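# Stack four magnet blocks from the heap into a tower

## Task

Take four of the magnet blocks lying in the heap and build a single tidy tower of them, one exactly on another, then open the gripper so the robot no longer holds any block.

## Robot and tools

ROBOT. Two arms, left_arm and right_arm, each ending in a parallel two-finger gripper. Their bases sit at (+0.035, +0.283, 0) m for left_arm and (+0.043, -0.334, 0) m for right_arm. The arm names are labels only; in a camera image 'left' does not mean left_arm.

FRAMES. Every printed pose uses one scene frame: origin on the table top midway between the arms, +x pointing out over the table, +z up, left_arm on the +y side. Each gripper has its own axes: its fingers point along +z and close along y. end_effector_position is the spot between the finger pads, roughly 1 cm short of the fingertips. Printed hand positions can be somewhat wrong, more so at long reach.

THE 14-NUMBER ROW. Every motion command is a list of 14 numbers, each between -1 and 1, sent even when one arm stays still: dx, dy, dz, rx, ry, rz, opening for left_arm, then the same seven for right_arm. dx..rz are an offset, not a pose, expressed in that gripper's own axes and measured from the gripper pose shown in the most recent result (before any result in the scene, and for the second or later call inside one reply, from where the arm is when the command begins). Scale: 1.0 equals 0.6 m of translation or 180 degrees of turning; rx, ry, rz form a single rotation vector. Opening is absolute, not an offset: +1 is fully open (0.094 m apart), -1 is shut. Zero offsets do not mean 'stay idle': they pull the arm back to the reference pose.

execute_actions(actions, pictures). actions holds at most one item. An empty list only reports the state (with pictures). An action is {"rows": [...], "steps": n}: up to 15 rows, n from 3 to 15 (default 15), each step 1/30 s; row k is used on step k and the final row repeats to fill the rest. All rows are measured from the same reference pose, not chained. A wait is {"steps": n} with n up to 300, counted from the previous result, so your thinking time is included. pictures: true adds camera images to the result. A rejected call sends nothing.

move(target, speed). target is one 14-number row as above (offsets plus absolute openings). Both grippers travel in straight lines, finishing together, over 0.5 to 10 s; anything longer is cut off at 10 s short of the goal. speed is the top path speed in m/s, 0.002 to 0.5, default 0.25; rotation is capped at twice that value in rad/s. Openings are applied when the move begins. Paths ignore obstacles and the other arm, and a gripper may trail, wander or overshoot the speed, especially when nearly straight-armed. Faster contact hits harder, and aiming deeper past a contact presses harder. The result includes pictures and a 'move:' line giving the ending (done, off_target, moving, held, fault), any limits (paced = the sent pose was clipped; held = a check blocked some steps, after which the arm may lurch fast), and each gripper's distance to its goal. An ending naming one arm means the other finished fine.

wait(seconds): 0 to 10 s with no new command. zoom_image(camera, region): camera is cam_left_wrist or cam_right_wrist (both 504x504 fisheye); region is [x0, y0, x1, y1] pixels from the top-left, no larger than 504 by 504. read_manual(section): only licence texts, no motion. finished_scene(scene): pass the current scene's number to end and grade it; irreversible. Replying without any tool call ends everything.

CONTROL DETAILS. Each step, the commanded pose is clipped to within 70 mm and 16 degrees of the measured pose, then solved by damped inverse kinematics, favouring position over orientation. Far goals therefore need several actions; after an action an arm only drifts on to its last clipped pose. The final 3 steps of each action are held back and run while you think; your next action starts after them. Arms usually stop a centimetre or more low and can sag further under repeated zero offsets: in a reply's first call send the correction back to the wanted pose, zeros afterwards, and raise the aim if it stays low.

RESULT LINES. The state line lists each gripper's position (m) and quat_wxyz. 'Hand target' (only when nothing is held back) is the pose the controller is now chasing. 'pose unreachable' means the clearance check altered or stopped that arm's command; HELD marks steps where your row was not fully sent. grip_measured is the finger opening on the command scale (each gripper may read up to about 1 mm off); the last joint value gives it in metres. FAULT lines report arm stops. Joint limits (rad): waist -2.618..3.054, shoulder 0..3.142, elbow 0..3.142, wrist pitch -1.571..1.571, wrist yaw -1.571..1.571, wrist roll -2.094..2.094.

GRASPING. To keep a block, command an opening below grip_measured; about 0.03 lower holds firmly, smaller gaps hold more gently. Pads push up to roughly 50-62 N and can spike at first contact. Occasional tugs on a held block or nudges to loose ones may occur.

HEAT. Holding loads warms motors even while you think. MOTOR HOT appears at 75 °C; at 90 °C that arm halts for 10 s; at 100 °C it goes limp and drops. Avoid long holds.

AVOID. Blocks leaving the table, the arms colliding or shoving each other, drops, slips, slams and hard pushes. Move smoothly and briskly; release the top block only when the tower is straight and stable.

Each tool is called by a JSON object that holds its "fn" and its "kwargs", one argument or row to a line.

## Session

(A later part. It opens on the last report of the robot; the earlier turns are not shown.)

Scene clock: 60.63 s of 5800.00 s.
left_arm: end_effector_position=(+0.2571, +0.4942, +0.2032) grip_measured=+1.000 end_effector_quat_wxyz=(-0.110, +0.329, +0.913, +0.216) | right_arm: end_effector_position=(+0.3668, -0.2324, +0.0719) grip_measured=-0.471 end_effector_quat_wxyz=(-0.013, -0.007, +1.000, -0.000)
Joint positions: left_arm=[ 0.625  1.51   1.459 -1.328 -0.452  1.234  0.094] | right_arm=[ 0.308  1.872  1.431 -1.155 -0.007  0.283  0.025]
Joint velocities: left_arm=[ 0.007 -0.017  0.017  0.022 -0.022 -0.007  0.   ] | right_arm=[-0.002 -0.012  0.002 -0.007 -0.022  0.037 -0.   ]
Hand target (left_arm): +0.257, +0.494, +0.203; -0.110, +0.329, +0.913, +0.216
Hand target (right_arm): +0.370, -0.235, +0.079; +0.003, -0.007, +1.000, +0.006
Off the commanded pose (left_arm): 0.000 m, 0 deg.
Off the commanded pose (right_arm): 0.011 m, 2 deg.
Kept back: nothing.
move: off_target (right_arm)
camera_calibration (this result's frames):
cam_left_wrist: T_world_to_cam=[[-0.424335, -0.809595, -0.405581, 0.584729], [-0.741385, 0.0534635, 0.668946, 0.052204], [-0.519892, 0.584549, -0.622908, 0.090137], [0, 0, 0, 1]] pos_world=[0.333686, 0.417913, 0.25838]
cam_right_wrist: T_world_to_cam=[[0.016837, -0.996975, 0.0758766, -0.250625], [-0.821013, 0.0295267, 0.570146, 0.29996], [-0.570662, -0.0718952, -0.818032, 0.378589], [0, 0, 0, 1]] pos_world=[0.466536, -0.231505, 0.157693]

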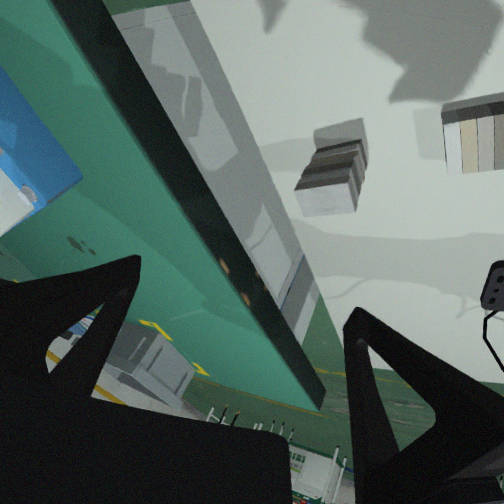

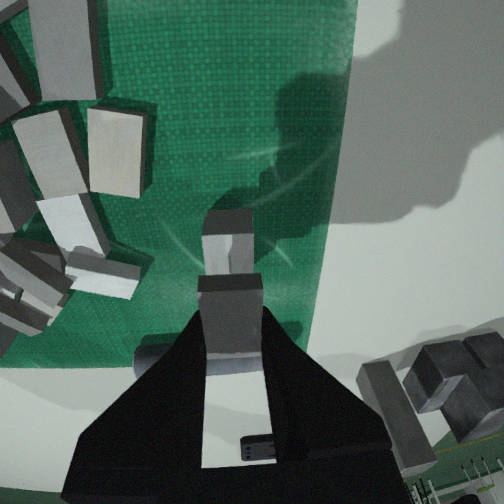

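{"fn": "move", "kwargs": {
  "target": [0,0,0,0,0,0,1,-0.010,0,0.044,0,-0.012,0,-0.51],
  "speed": 0.05
}}

{"fn": "move", "kwargs": {
  "target": [0,0,0,0,0,0,1,0,0,0,0,0,0,-0.2]
}}

{"fn": "zoom_image", "kwargs": {
  "camera": "cam_right_wrist",
  "region": [130,200,340,400]
}}

Scene clock: 61.90 s of 5800.00 s.
left_arm: end_effector_position=(+0.2571, +0.4942, +0.2032) grip_measured=+1.000 end_effector_quat_wxyz=(-0.110, +0.329, +0.913, +0.216) | right_arm: end_effector_position=(+0.3702, -0.2314, +0.0469) grip_measured=-0.471 end_effector_quat_wxyz=(-0.001, -0.009, +1.000, +0.003)
Joint positions: left_arm=[ 0.625  1.51   1.459 -1.328 -0.452  1.234  0.094] | right_arm=[ 0.308  1.884  1.345 -1.03  -0.007  0.281  0.025]
Joint velocities: left_arm=[-0.002  0.007  0.002  0.007  0.051 -0.007  0.   ] | right_arm=[ 0.002 -0.007 -0.017  0.051  0.066  0.066 -0.   ]
Hand target (left_arm): +0.257, +0.494, +0.203; -0.110, +0.329, +0.913, +0.216
Hand target (right_arm): +0.372, -0.233, +0.045; +0.005, -0.008, +1.000, -0.000
Off the commanded pose (left_arm): 0.000 m, 0 deg.
Off the commanded pose (right_arm): 0.003 m, 1 deg.
Kept back: nothing.
move: done
camera_calibration (this result's frames):
cam_left_wrist: T_world_to_cam=[[-0.424335, -0.809595, -0.405581, 0.584729], [-0.741385, 0.0534635, 0.668946, 0.052204], [-0.519892, 0.584549, -0.622908, 0.090137], [0, 0, 0, 1]] pos_world=[0.333686, 0.417913, 0.25838]
cam_right_wrist: T_world_to_cam=[[0.0176569, -0.997497, 0.0684638, -0.247811], [-0.835375, 0.0229077, 0.549203, 0.321774], [-0.549397, -0.0668902, -0.83288, 0.354143], [0, 0, 0, 1]] pos_world=[0.467742, -0.230874, 0.135205]

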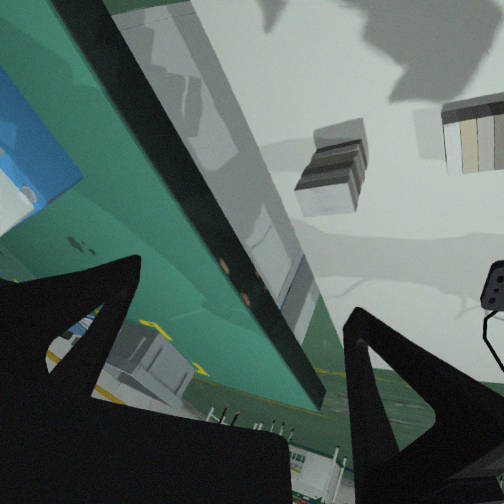

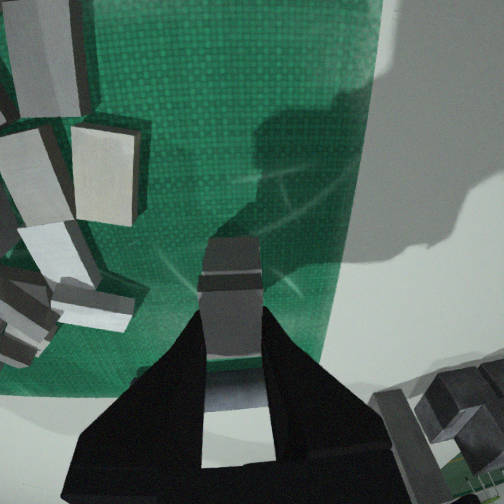

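Scene clock: 62.40 s of 5800.00 s.
left_arm: end_effector_position=(+0.2571, +0.4942, +0.2032) grip_measured=+1.000 end_effector_quat_wxyz=(-0.110, +0.329, +0.913, +0.216) | right_arm: end_effector_position=(+0.3702, -0.2314, +0.0469) grip_measured=-0.202 end_effector_quat_wxyz=(-0.001, -0.009, +1.000, +0.003)
Joint positions: left_arm=[ 0.625  1.51   1.459 -1.328 -0.452  1.234  0.094] | right_arm=[ 0.308  1.884  1.345 -1.03  -0.007  0.281  0.038]
Joint velocities: left_arm=[-0.017  0.002  0.007  0.007  0.007 -0.051  0.   ] | right_arm=[-0.002  0.007 -0.027 -0.022 -0.022 -0.007 -0.   ]
Hand target (left_arm): +0.257, +0.494, +0.203; -0.110, +0.329, +0.913, +0.216
Hand target (right_arm): +0.370, -0.231, +0.047; -0.001, -0.009, +1.000, +0.003
Off the commanded pose (left_arm): 0.000 m, 0 deg.
Off the commanded pose (right_arm): 0.000 m, 0 deg.
Kept back: nothing.
move: done
camera_calibration (this result's frames):
cam_left_wrist: T_world_to_cam=[[-0.424335, -0.809595, -0.405581, 0.584729], [-0.741385, 0.0534635, 0.668946, 0.052204], [-0.519892, 0.584549, -0.622908, 0.090137], [0, 0, 0, 1]] pos_world=[0.333686, 0.417913, 0.25838]
cam_right_wrist: T_world_to_cam=[[0.0176569, -0.997497, 0.0684638, -0.247811], [-0.835375, 0.0229077, 0.549203, 0.321774], [-0.549397, -0.0668902, -0.83288, 0.354143], [0, 0, 0, 1]] pos_world=[0.467742, -0.230874, 0.135205]

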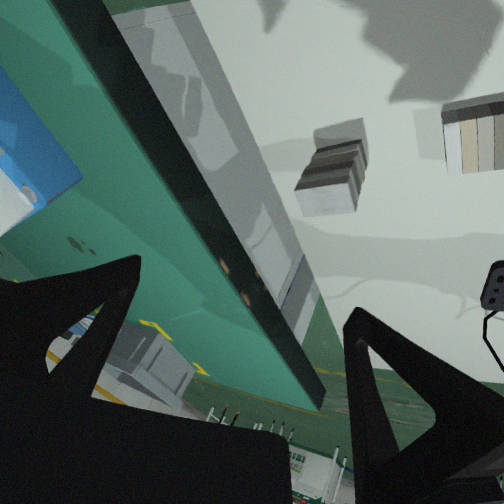

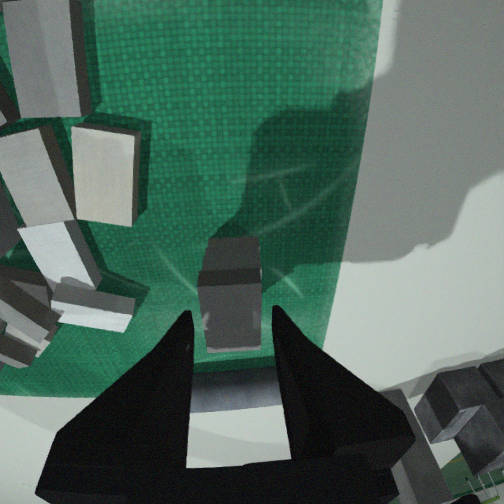

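Region (130, 200, 340, 400) of cam_right_wrist's 504x504 image, scaled by 2.400, with more detail than that image has; it fills the top 480 rows of this view, and the rest is white.

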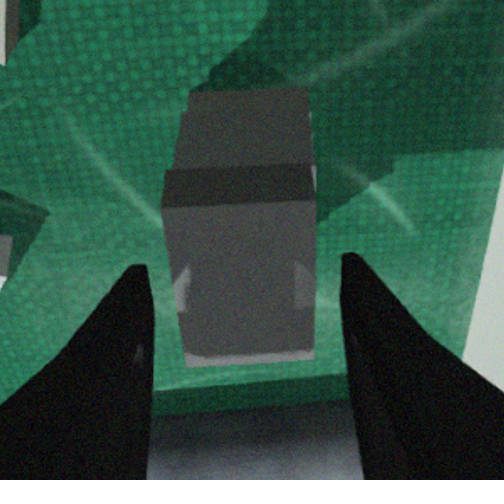

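Squeeze alignment.

{"fn": "move", "kwargs": {
  "target": [0,0,0,0,0,0,1,-0.006,0,0.054,0,0,0,-0.15],
  "speed": 0.08
}}

{"fn": "move", "kwargs": {
  "target": [0,0,0,0,0,0,1,0,0,0,0,0,0,-0.5]
}}

{"fn": "move", "kwargs": {
  "target": [0,0,0,0,0,0,1,0,0,0,0,0,0,0.25]
}}

{"fn": "move", "kwargs": {
  "target": [0,0,0,0,0,0,1,-0.015,0,-0.1,0,-0.018,0,0.25]
}}

{"fn": "move", "kwargs": {
  "target": [0,0,0,0,0,0,1,-0.01,0,-0.015,0,0,0.5,0.3],
  "speed": 0.4
}}

Scene clock: 63.57 s of 5800.00 s.
left_arm: end_effector_position=(+0.2571, +0.4942, +0.2032) grip_measured=+1.000 end_effector_quat_wxyz=(-0.110, +0.329, +0.913, +0.216) | right_arm: end_effector_position=(+0.3728, -0.2305, +0.0170) grip_measured=-0.152 end_effector_quat_wxyz=(-0.004, -0.009, +1.000, +0.002)
Joint positions: left_arm=[ 0.625  1.51   1.459 -1.328 -0.452  1.234  0.094] | right_arm=[ 0.308  1.94   1.294 -0.932 -0.007  0.281  0.04 ]
Joint velocities: left_arm=[-0.002  0.002  0.017  0.022 -0.007  0.007  0.   ] | right_arm=[-0.002 -0.027  0.002 -0.007  0.022  0.007 -0.   ]
Hand target (left_arm): +0.257, +0.494, +0.203; -0.110, +0.329, +0.913, +0.216
Hand target (right_arm): +0.374, -0.231, +0.015; -0.001, -0.009, +1.000, +0.003
Off the commanded pose (left_arm): 0.000 m, 0 deg.
Off the commanded pose (right_arm): 0.003 m, 0 deg.
Kept back: nothing.
move: done
camera_calibration (this result's frames):
cam_left_wrist: T_world_to_cam=[[-0.424335, -0.809595, -0.405581, 0.584729], [-0.741385, 0.0534635, 0.668946, 0.052204], [-0.519892, 0.584549, -0.622908, 0.090137], [0, 0, 0, 1]] pos_world=[0.333686, 0.417913, 0.25838]
cam_right_wrist: T_world_to_cam=[[0.0181382, -0.99735, 0.0704616, -0.245185], [-0.83155, 0.0240821, 0.554928, 0.339146], [-0.555154, -0.0686577, -0.828909, 0.332337], [0, 0, 0, 1]] pos_world=[0.470962, -0.229885, 0.104551]

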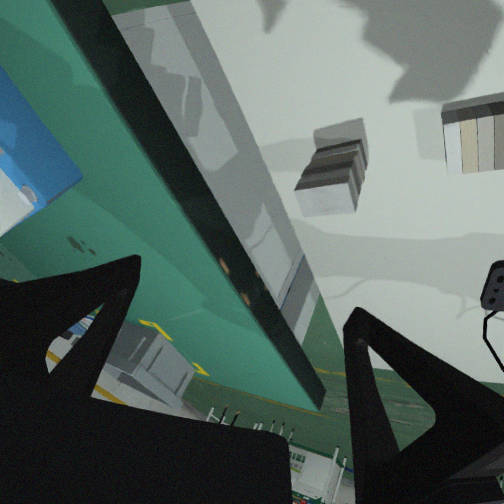

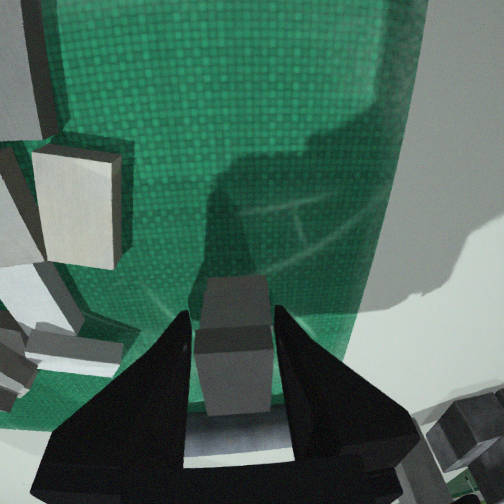

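Scene clock: 64.07 s of 5800.00 s.
left_arm: end_effector_position=(+0.2571, +0.4942, +0.2032) grip_measured=+1.000 end_effector_quat_wxyz=(-0.110, +0.329, +0.913, +0.216) | right_arm: end_effector_position=(+0.3727, -0.2306, +0.0170) grip_measured=-0.463 end_effector_quat_wxyz=(-0.004, -0.008, +1.000, +0.002)
Joint positions: left_arm=[ 0.625  1.51   1.459 -1.328 -0.452  1.234  0.094] | right_arm=[ 0.308  1.94   1.294 -0.932 -0.007  0.281  0.025]
Joint velocities: left_arm=[-0.007 -0.007 -0.027  0.007  0.007  0.007  0.   ] | right_arm=[ 0.007 -0.012 -0.007  0.037  0.007 -0.066  0.   ]
Hand target (left_arm): +0.257, +0.494, +0.203; -0.110, +0.329, +0.913, +0.216
Hand target (right_arm): +0.373, -0.231, +0.017; -0.004, -0.009, +1.000, +0.003
Off the commanded pose (left_arm): 0.000 m, 0 deg.
Off the commanded pose (right_arm): 0.000 m, 0 deg.
Kept back: nothing.
move: done
camera_calibration (this result's frames):
cam_left_wrist: T_world_to_cam=[[-0.424335, -0.809595, -0.405581, 0.584729], [-0.741385, 0.0534635, 0.668946, 0.052204], [-0.519892, 0.584549, -0.622908, 0.090137], [0, 0, 0, 1]] pos_world=[0.333686, 0.417913, 0.25838]
cam_right_wrist: T_world_to_cam=[[0.0177836, -0.997348, 0.0705698, -0.245081], [-0.831337, 0.0244632, 0.55523, 0.339074], [-0.555484, -0.0685413, -0.828697, 0.332431], [0, 0, 0, 1]] pos_world=[0.470904, -0.22994, 0.104516]

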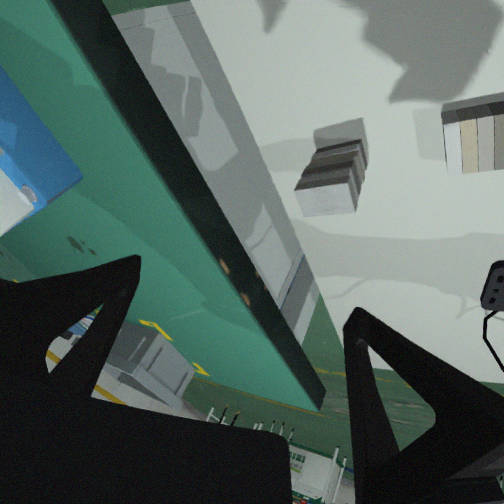

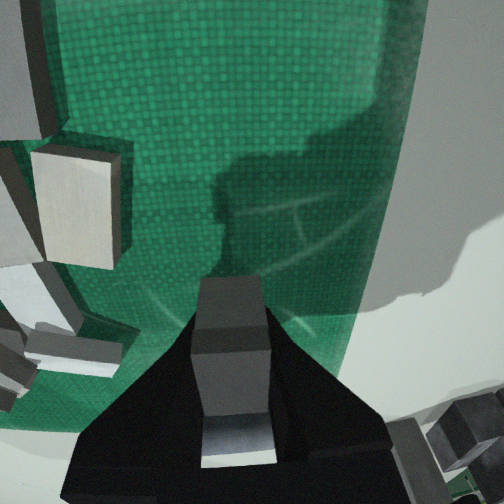

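Scene clock: 64.57 s of 5800.00 s.
left_arm: end_effector_position=(+0.2571, +0.4942, +0.2032) grip_measured=+1.000 end_effector_quat_wxyz=(-0.110, +0.329, +0.913, +0.216) | right_arm: end_effector_position=(+0.3727, -0.2306, +0.0170) grip_measured=+0.248 end_effector_quat_wxyz=(-0.004, -0.008, +1.000, +0.002)
Joint positions: left_arm=[ 0.625  1.51   1.459 -1.328 -0.452  1.234  0.094] | right_arm=[ 0.308  1.94   1.294 -0.932 -0.007  0.281  0.059]
Joint velocities: left_arm=[ 0.012 -0.012 -0.007  0.037 -0.007 -0.022  0.   ] | right_arm=[ 0.002 -0.007 -0.002 -0.007  0.037 -0.022  0.   ]
Hand target (left_arm): +0.257, +0.494, +0.203; -0.110, +0.329, +0.913, +0.216
Hand target (right_arm): +0.373, -0.231, +0.017; -0.004, -0.008, +1.000, +0.002
Off the commanded pose (left_arm): 0.000 m, 0 deg.
Off the commanded pose (right_arm): 0.000 m, 0 deg.
Kept back: nothing.
move: done
camera_calibration (this result's frames):
cam_left_wrist: T_world_to_cam=[[-0.424335, -0.809595, -0.405581, 0.584729], [-0.741385, 0.0534635, 0.668946, 0.052204], [-0.519892, 0.584549, -0.622908, 0.090137], [0, 0, 0, 1]] pos_world=[0.333686, 0.417913, 0.25838]
cam_right_wrist: T_world_to_cam=[[0.0177836, -0.997348, 0.0705698, -0.245081], [-0.831337, 0.0244632, 0.55523, 0.339074], [-0.555484, -0.0685413, -0.828697, 0.332431], [0, 0, 0, 1]] pos_world=[0.470904, -0.22994, 0.104516]

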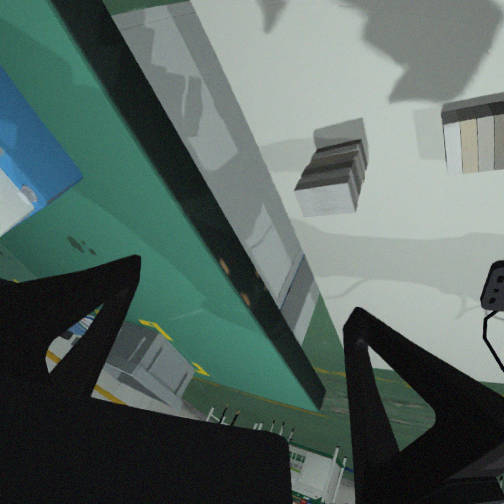

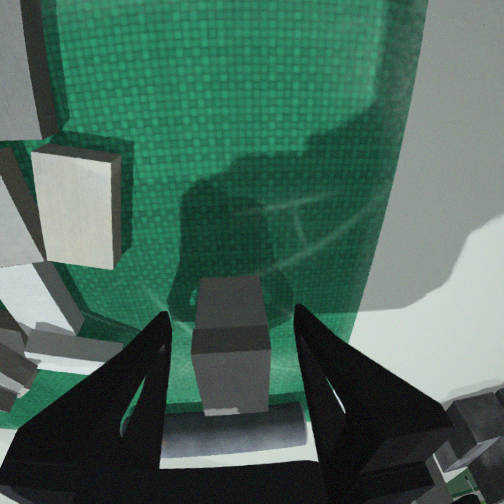

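Scene clock: 65.60 s of 5800.00 s.
left_arm: end_effector_position=(+0.2571, +0.4942, +0.2032) grip_measured=+1.000 end_effector_quat_wxyz=(-0.110, +0.329, +0.913, +0.216) | right_arm: end_effector_position=(+0.3753, -0.2300, +0.0671) grip_measured=+0.248 end_effector_quat_wxyz=(+0.009, -0.009, +1.000, +0.006)
Joint positions: left_arm=[ 0.625  1.51   1.459 -1.328 -0.452  1.234  0.094] | right_arm=[ 0.308  1.867  1.404 -1.089 -0.006  0.281  0.059]
Joint velocities: left_arm=[ 0.002 -0.012 -0.002  0.051 -0.037  0.037  0.   ] | right_arm=[ 0.017 -0.012  0.017  0.007 -0.125  0.007 -0.001]
Hand target (left_arm): +0.257, +0.494, +0.203; -0.110, +0.329, +0.913, +0.216
Hand target (right_arm): +0.381, -0.230, +0.076; +0.024, -0.009, +1.000, +0.002
Off the commanded pose (left_arm): 0.000 m, 0 deg.
Off the commanded pose (right_arm): 0.012 m, 2 deg.
Kept back: nothing.
move: off_target (right_arm)
camera_calibration (this result's frames):
cam_left_wrist: T_world_to_cam=[[-0.424335, -0.809595, -0.405581, 0.584729], [-0.741385, 0.0534635, 0.668946, 0.052204], [-0.519892, 0.584549, -0.622908, 0.090137], [0, 0, 0, 1]] pos_world=[0.333686, 0.417913, 0.25838]
cam_right_wrist: T_world_to_cam=[[0.0160557, -0.997796, 0.0643858, -0.247139], [-0.845225, 0.0208576, 0.534004, 0.319123], [-0.53417, -0.0629943, -0.843027, 0.369711], [0, 0, 0, 1]] pos_world=[0.471187, -0.229961, 0.157175]

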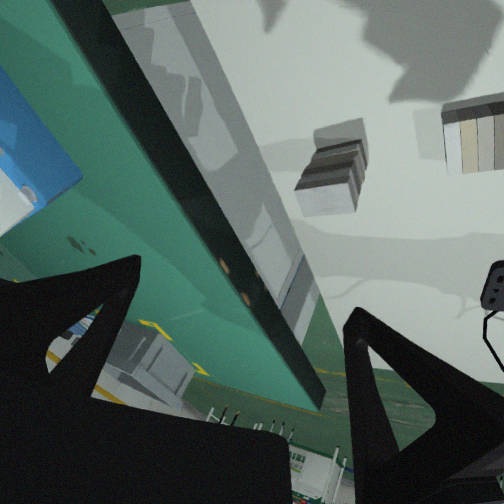

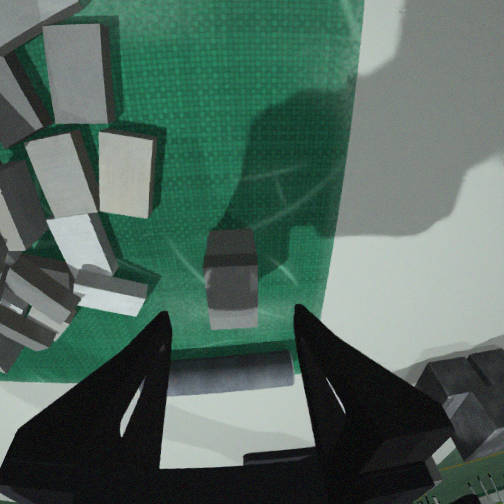

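Scene clock: 68.23 s of 5800.00 s.
left_arm: end_effector_position=(+0.2571, +0.4942, +0.2032) grip_measured=+1.000 end_effector_quat_wxyz=(-0.110, +0.329, +0.913, +0.216) | right_arm: end_effector_position=(+0.3771, -0.2286, +0.0737) grip_measured=+0.298 end_effector_quat_wxyz=(+0.001, +0.696, +0.718, +0.013)
Joint positions: left_arm=[ 0.625  1.51   1.459 -1.328 -0.452  1.234  0.094] | right_arm=[ 0.308  1.867  1.431 -1.112 -0.01   1.838  0.061]
Joint velocities: left_arm=[-0.002 -0.017 -0.017 -0.022  0.051  0.007  0.   ] | right_arm=[ 0.002 -0.012 -0.022 -0.022 -0.037  0.007  0.   ]
Hand target (left_arm): +0.257, +0.494, +0.203; -0.110, +0.329, +0.913, +0.216
Hand target (right_arm): +0.381, -0.230, +0.076; +0.002, +0.701, +0.713, +0.010
Off the commanded pose (left_arm): 0.000 m, 0 deg.
Off the commanded pose (right_arm): 0.005 m, 1 deg.
Kept back: nothing.
move: done
camera_calibration (this result's frames):
cam_left_wrist: T_world_to_cam=[[-0.424335, -0.809595, -0.405581, 0.584729], [-0.741385, 0.0534635, 0.668946, 0.052204], [-0.519892, 0.584549, -0.622908, 0.090137], [0, 0, 0, 1]] pos_world=[0.333686, 0.417913, 0.25838]
cam_right_wrist: T_world_to_cam=[[-0.997923, -0.0319645, 0.0559212, 0.357651], [0.00500131, 0.827107, 0.562022, 0.178773], [-0.0642176, 0.561135, -0.82523, 0.340413], [0, 0, 0, 1]] pos_world=[0.377874, -0.32745, 0.160445]

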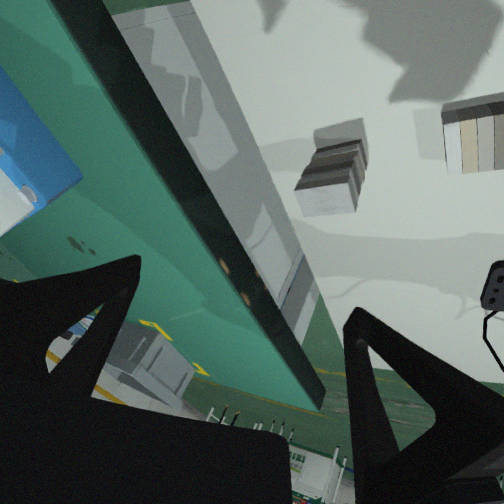

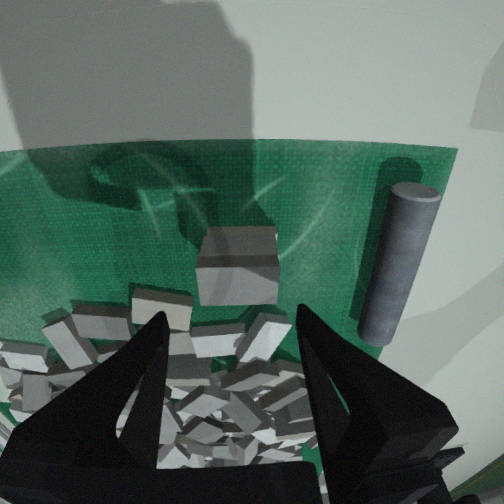

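{"fn": "move", "kwargs": {
  "target": [0,0,0,0,0,0,1,-0.008,-0.008,0.097,0.006,0.005,0.014,0.3],
  "speed": 0.08
}}

{"fn": "move", "kwargs": {
  "target": [0,0,0,0,0,0,1,0,0,0,0,0,0,-0.19]
}}

{"fn": "move", "kwargs": {
  "target": [0,0,0,0,0,0,1,0,0,0,0,0,0,0.3]
}}

{"fn": "move", "kwargs": {
  "target": [0,0,0,0,0,0,1,0,0.012,-0.12,0,0,0,0.3]
}}

{"fn": "zoom_image", "kwargs": {
  "camera": "cam_right_wrist",
  "region": [160,190,310,330]
}}

Scene clock: 69.70 s of 5800.00 s.
left_arm: end_effector_position=(+0.2571, +0.4942, +0.2032) grip_measured=+1.000 end_effector_quat_wxyz=(-0.110, +0.329, +0.913, +0.216) | right_arm: end_effector_position=(+0.3765, -0.2292, +0.0191) grip_measured=+0.298 end_effector_quat_wxyz=(-0.008, +0.706, +0.708, +0.016)
Joint positions: left_arm=[ 0.625  1.51   1.459 -1.328 -0.452  1.234  0.094] | right_arm=[ 0.297  1.927  1.286 -0.909 -0.03   1.855  0.061]
Joint velocities: left_arm=[ 0.007 -0.007  0.002 -0.066  0.037 -0.007  0.   ] | right_arm=[ 0.007  0.002 -0.022  0.037  0.037  0.037  0.   ]
Hand target (left_arm): +0.257, +0.494, +0.203; -0.110, +0.329, +0.913, +0.216
Hand target (right_arm): +0.374, -0.233, +0.016; -0.011, +0.712, +0.702, +0.012
Off the commanded pose (left_arm): 0.000 m, 0 deg.
Off the commanded pose (right_arm): 0.006 m, 1 deg.
Kept back: nothing.
move: done
camera_calibration (this result's frames):
cam_left_wrist: T_world_to_cam=[[-0.424335, -0.809595, -0.405581, 0.584729], [-0.741385, 0.0534635, 0.668946, 0.052204], [-0.519892, 0.584549, -0.622908, 0.090137], [0, 0, 0, 1]] pos_world=[0.333686, 0.417913, 0.25838]
cam_right_wrist: T_world_to_cam=[[-0.997899, -0.00605949, 0.0645057, 0.365815], [0.0323176, 0.816361, 0.576638, 0.196915], [-0.056154, 0.577511, -0.81445, 0.296201], [0, 0, 0, 1]] pos_world=[0.375315, -0.329597, 0.104095]

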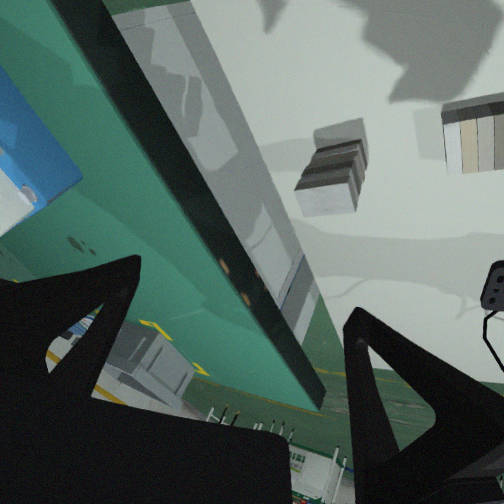

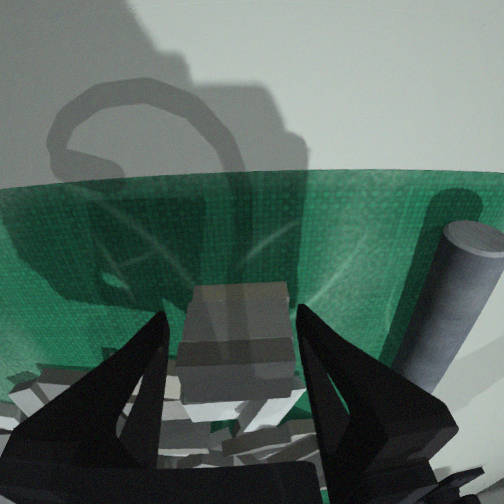

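Scene clock: 70.20 s of 5800.00 s.
left_arm: end_effector_position=(+0.2571, +0.4942, +0.2032) grip_measured=+1.000 end_effector_quat_wxyz=(-0.110, +0.329, +0.913, +0.216) | right_arm: end_effector_position=(+0.3763, -0.2289, +0.0191) grip_measured=-0.123 end_effector_quat_wxyz=(-0.009, +0.706, +0.708, +0.016)
Joint positions: left_arm=[ 0.625  1.51   1.459 -1.328 -0.452  1.234  0.094] | right_arm=[ 0.297  1.927  1.286 -0.91  -0.032  1.855  0.041]
Joint velocities: left_arm=[ 0.017  0.002  0.007  0.037 -0.066  0.007  0.   ] | right_arm=[-0.012 -0.002 -0.002 -0.007 -0.037 -0.007  0.   ]
Hand target (left_arm): +0.257, +0.494, +0.203; -0.110, +0.329, +0.913, +0.216
Hand target (right_arm): +0.376, -0.229, +0.019; -0.008, +0.706, +0.708, +0.016
Off the commanded pose (left_arm): 0.000 m, 0 deg.
Off the commanded pose (right_arm): 0.000 m, 0 deg.
Kept back: nothing.
move: done
camera_calibration (this result's frames):
cam_left_wrist: T_world_to_cam=[[-0.424335, -0.809595, -0.405581, 0.584729], [-0.741385, 0.0534635, 0.668946, 0.052204], [-0.519892, 0.584549, -0.622908, 0.090137], [0, 0, 0, 1]] pos_world=[0.333686, 0.417913, 0.25838]
cam_right_wrist: T_world_to_cam=[[-0.99784, -0.0062088, 0.0653986, 0.365556], [0.0328096, 0.815368, 0.578012, 0.196233], [-0.0569127, 0.57891, -0.813403, 0.296611], [0, 0, 0, 1]] pos_world=[0.375209, -0.329444, 0.103932]

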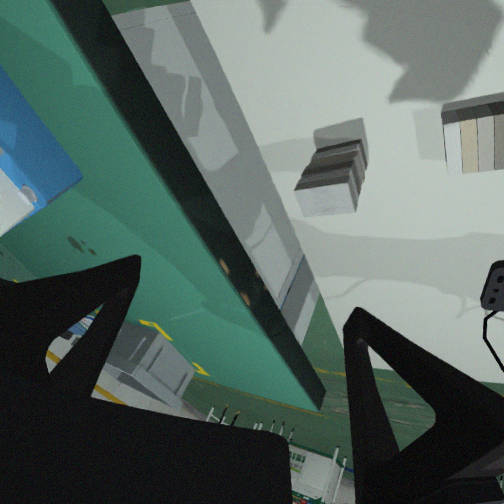

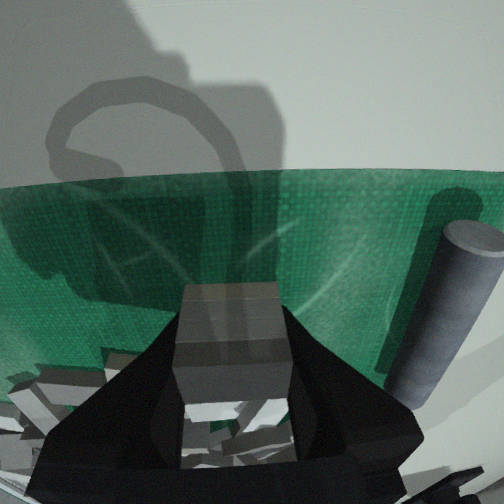

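Scene clock: 70.70 s of 5800.00 s.
left_arm: end_effector_position=(+0.2571, +0.4942, +0.2032) grip_measured=+1.000 end_effector_quat_wxyz=(-0.110, +0.329, +0.913, +0.216) | right_arm: end_effector_position=(+0.3764, -0.2289, +0.0191) grip_measured=+0.298 end_effector_quat_wxyz=(-0.009, +0.706, +0.708, +0.016)
Joint positions: left_arm=[ 0.625  1.51   1.459 -1.328 -0.452  1.234  0.094] | right_arm=[ 0.297  1.927  1.286 -0.909 -0.032  1.855  0.061]
Joint velocities: left_arm=[-0.002  0.012 -0.012  0.037 -0.007 -0.022  0.   ] | right_arm=[ 0.002 -0.012  0.007 -0.022  0.007 -0.007 -0.   ]
Hand target (left_arm): +0.257, +0.494, +0.203; -0.110, +0.329, +0.913, +0.216
Hand target (right_arm): +0.376, -0.229, +0.019; -0.009, +0.706, +0.708, +0.016
Off the commanded pose (left_arm): 0.000 m, 0 deg.
Off the commanded pose (right_arm): 0.000 m, 0 deg.
Kept back: nothing.
move: done
camera_calibration (this result's frames):
cam_left_wrist: T_world_to_cam=[[-0.424335, -0.809595, -0.405581, 0.584729], [-0.741385, 0.0534635, 0.668946, 0.052204], [-0.519892, 0.584549, -0.622908, 0.090137], [0, 0, 0, 1]] pos_world=[0.333686, 0.417913, 0.25838]
cam_right_wrist: T_world_to_cam=[[-0.997864, -0.00621584, 0.0650328, 0.365661], [0.0325981, 0.815306, 0.578112, 0.196271], [-0.0566151, 0.578997, -0.813361, 0.296509], [0, 0, 0, 1]] pos_world=[0.375269, -0.329426, 0.103923]

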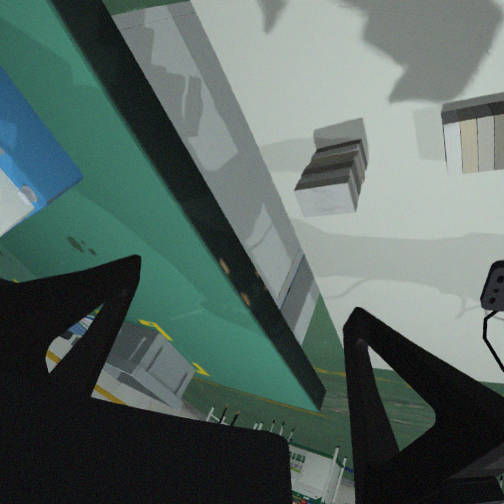

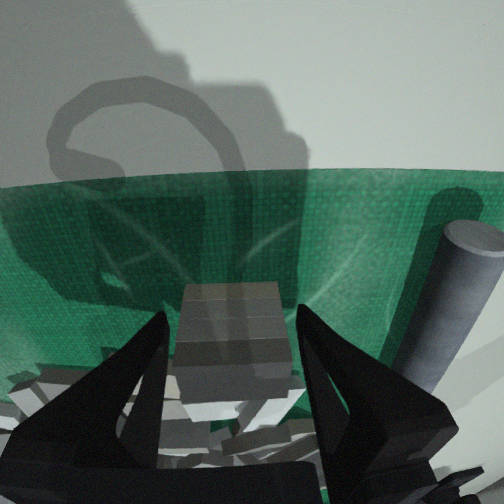

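Scene clock: 71.77 s of 5800.00 s.
left_arm: end_effector_position=(+0.2571, +0.4942, +0.2032) grip_measured=+1.000 end_effector_quat_wxyz=(-0.110, +0.329, +0.913, +0.216) | right_arm: end_effector_position=(+0.3795, -0.2279, +0.0828) grip_measured=+0.298 end_effector_quat_wxyz=(-0.012, +0.705, +0.709, +0.012)
Joint positions: left_arm=[ 0.625  1.51   1.459 -1.328 -0.452  1.234  0.094] | right_arm=[ 0.297  1.882  1.488 -1.167 -0.032  1.853  0.061]
Joint velocities: left_arm=[ 0.007 -0.007 -0.007 -0.037 -0.022  0.022  0.   ] | right_arm=[ 0.002 -0.012 -0.007 -0.051  0.051  0.081  0.   ]
Hand target (left_arm): +0.257, +0.494, +0.203; -0.110, +0.329, +0.913, +0.216
Hand target (right_arm): +0.382, -0.230, +0.091; -0.009, +0.706, +0.708, +0.017
Off the commanded pose (left_arm): 0.000 m, 0 deg.
Off the commanded pose (right_arm): 0.010 m, 1 deg.
Kept back: nothing.
move: done
camera_calibration (this result's frames):
cam_left_wrist: T_world_to_cam=[[-0.424335, -0.809595, -0.405581, 0.584729], [-0.741385, 0.0534635, 0.668946, 0.052204], [-0.519892, 0.584549, -0.622908, 0.090137], [0, 0, 0, 1]] pos_world=[0.333686, 0.417913, 0.25838]
cam_right_wrist: T_world_to_cam=[[-0.997156, -0.00794392, 0.074947, 0.363162], [0.0367611, 0.816848, 0.575681, 0.157523], [-0.0657934, 0.576799, -0.814232, 0.350954], [0, 0, 0, 1]] pos_world=[0.379429, -0.328217, 0.167857]

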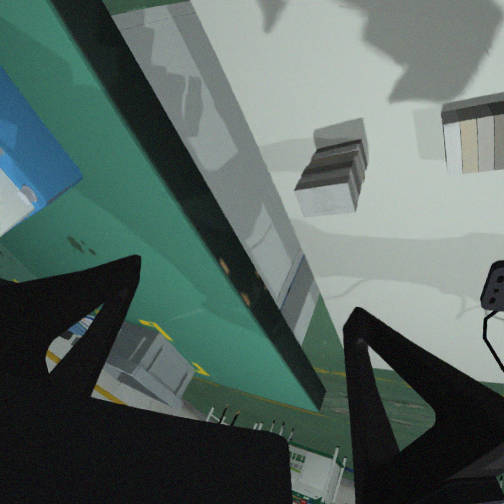

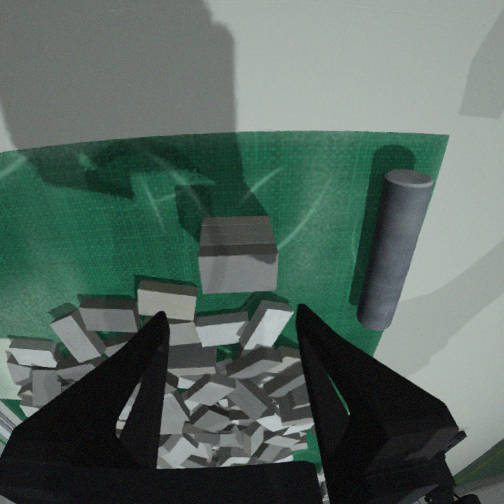

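Region (160, 190, 310, 330) of cam_right_wrist's 504x504 image, scaled by 3.360, with more detail than that image has; it fills the top 470 rows of this view, and the rest is white.

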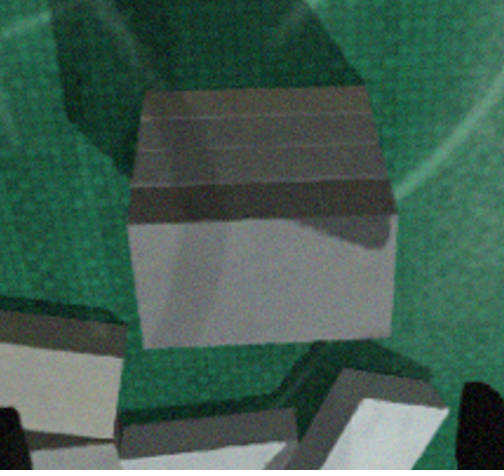

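{"fn": "finished_scene", "kwargs": {
  "scene": 2
}}

The scene is finished: the task was done.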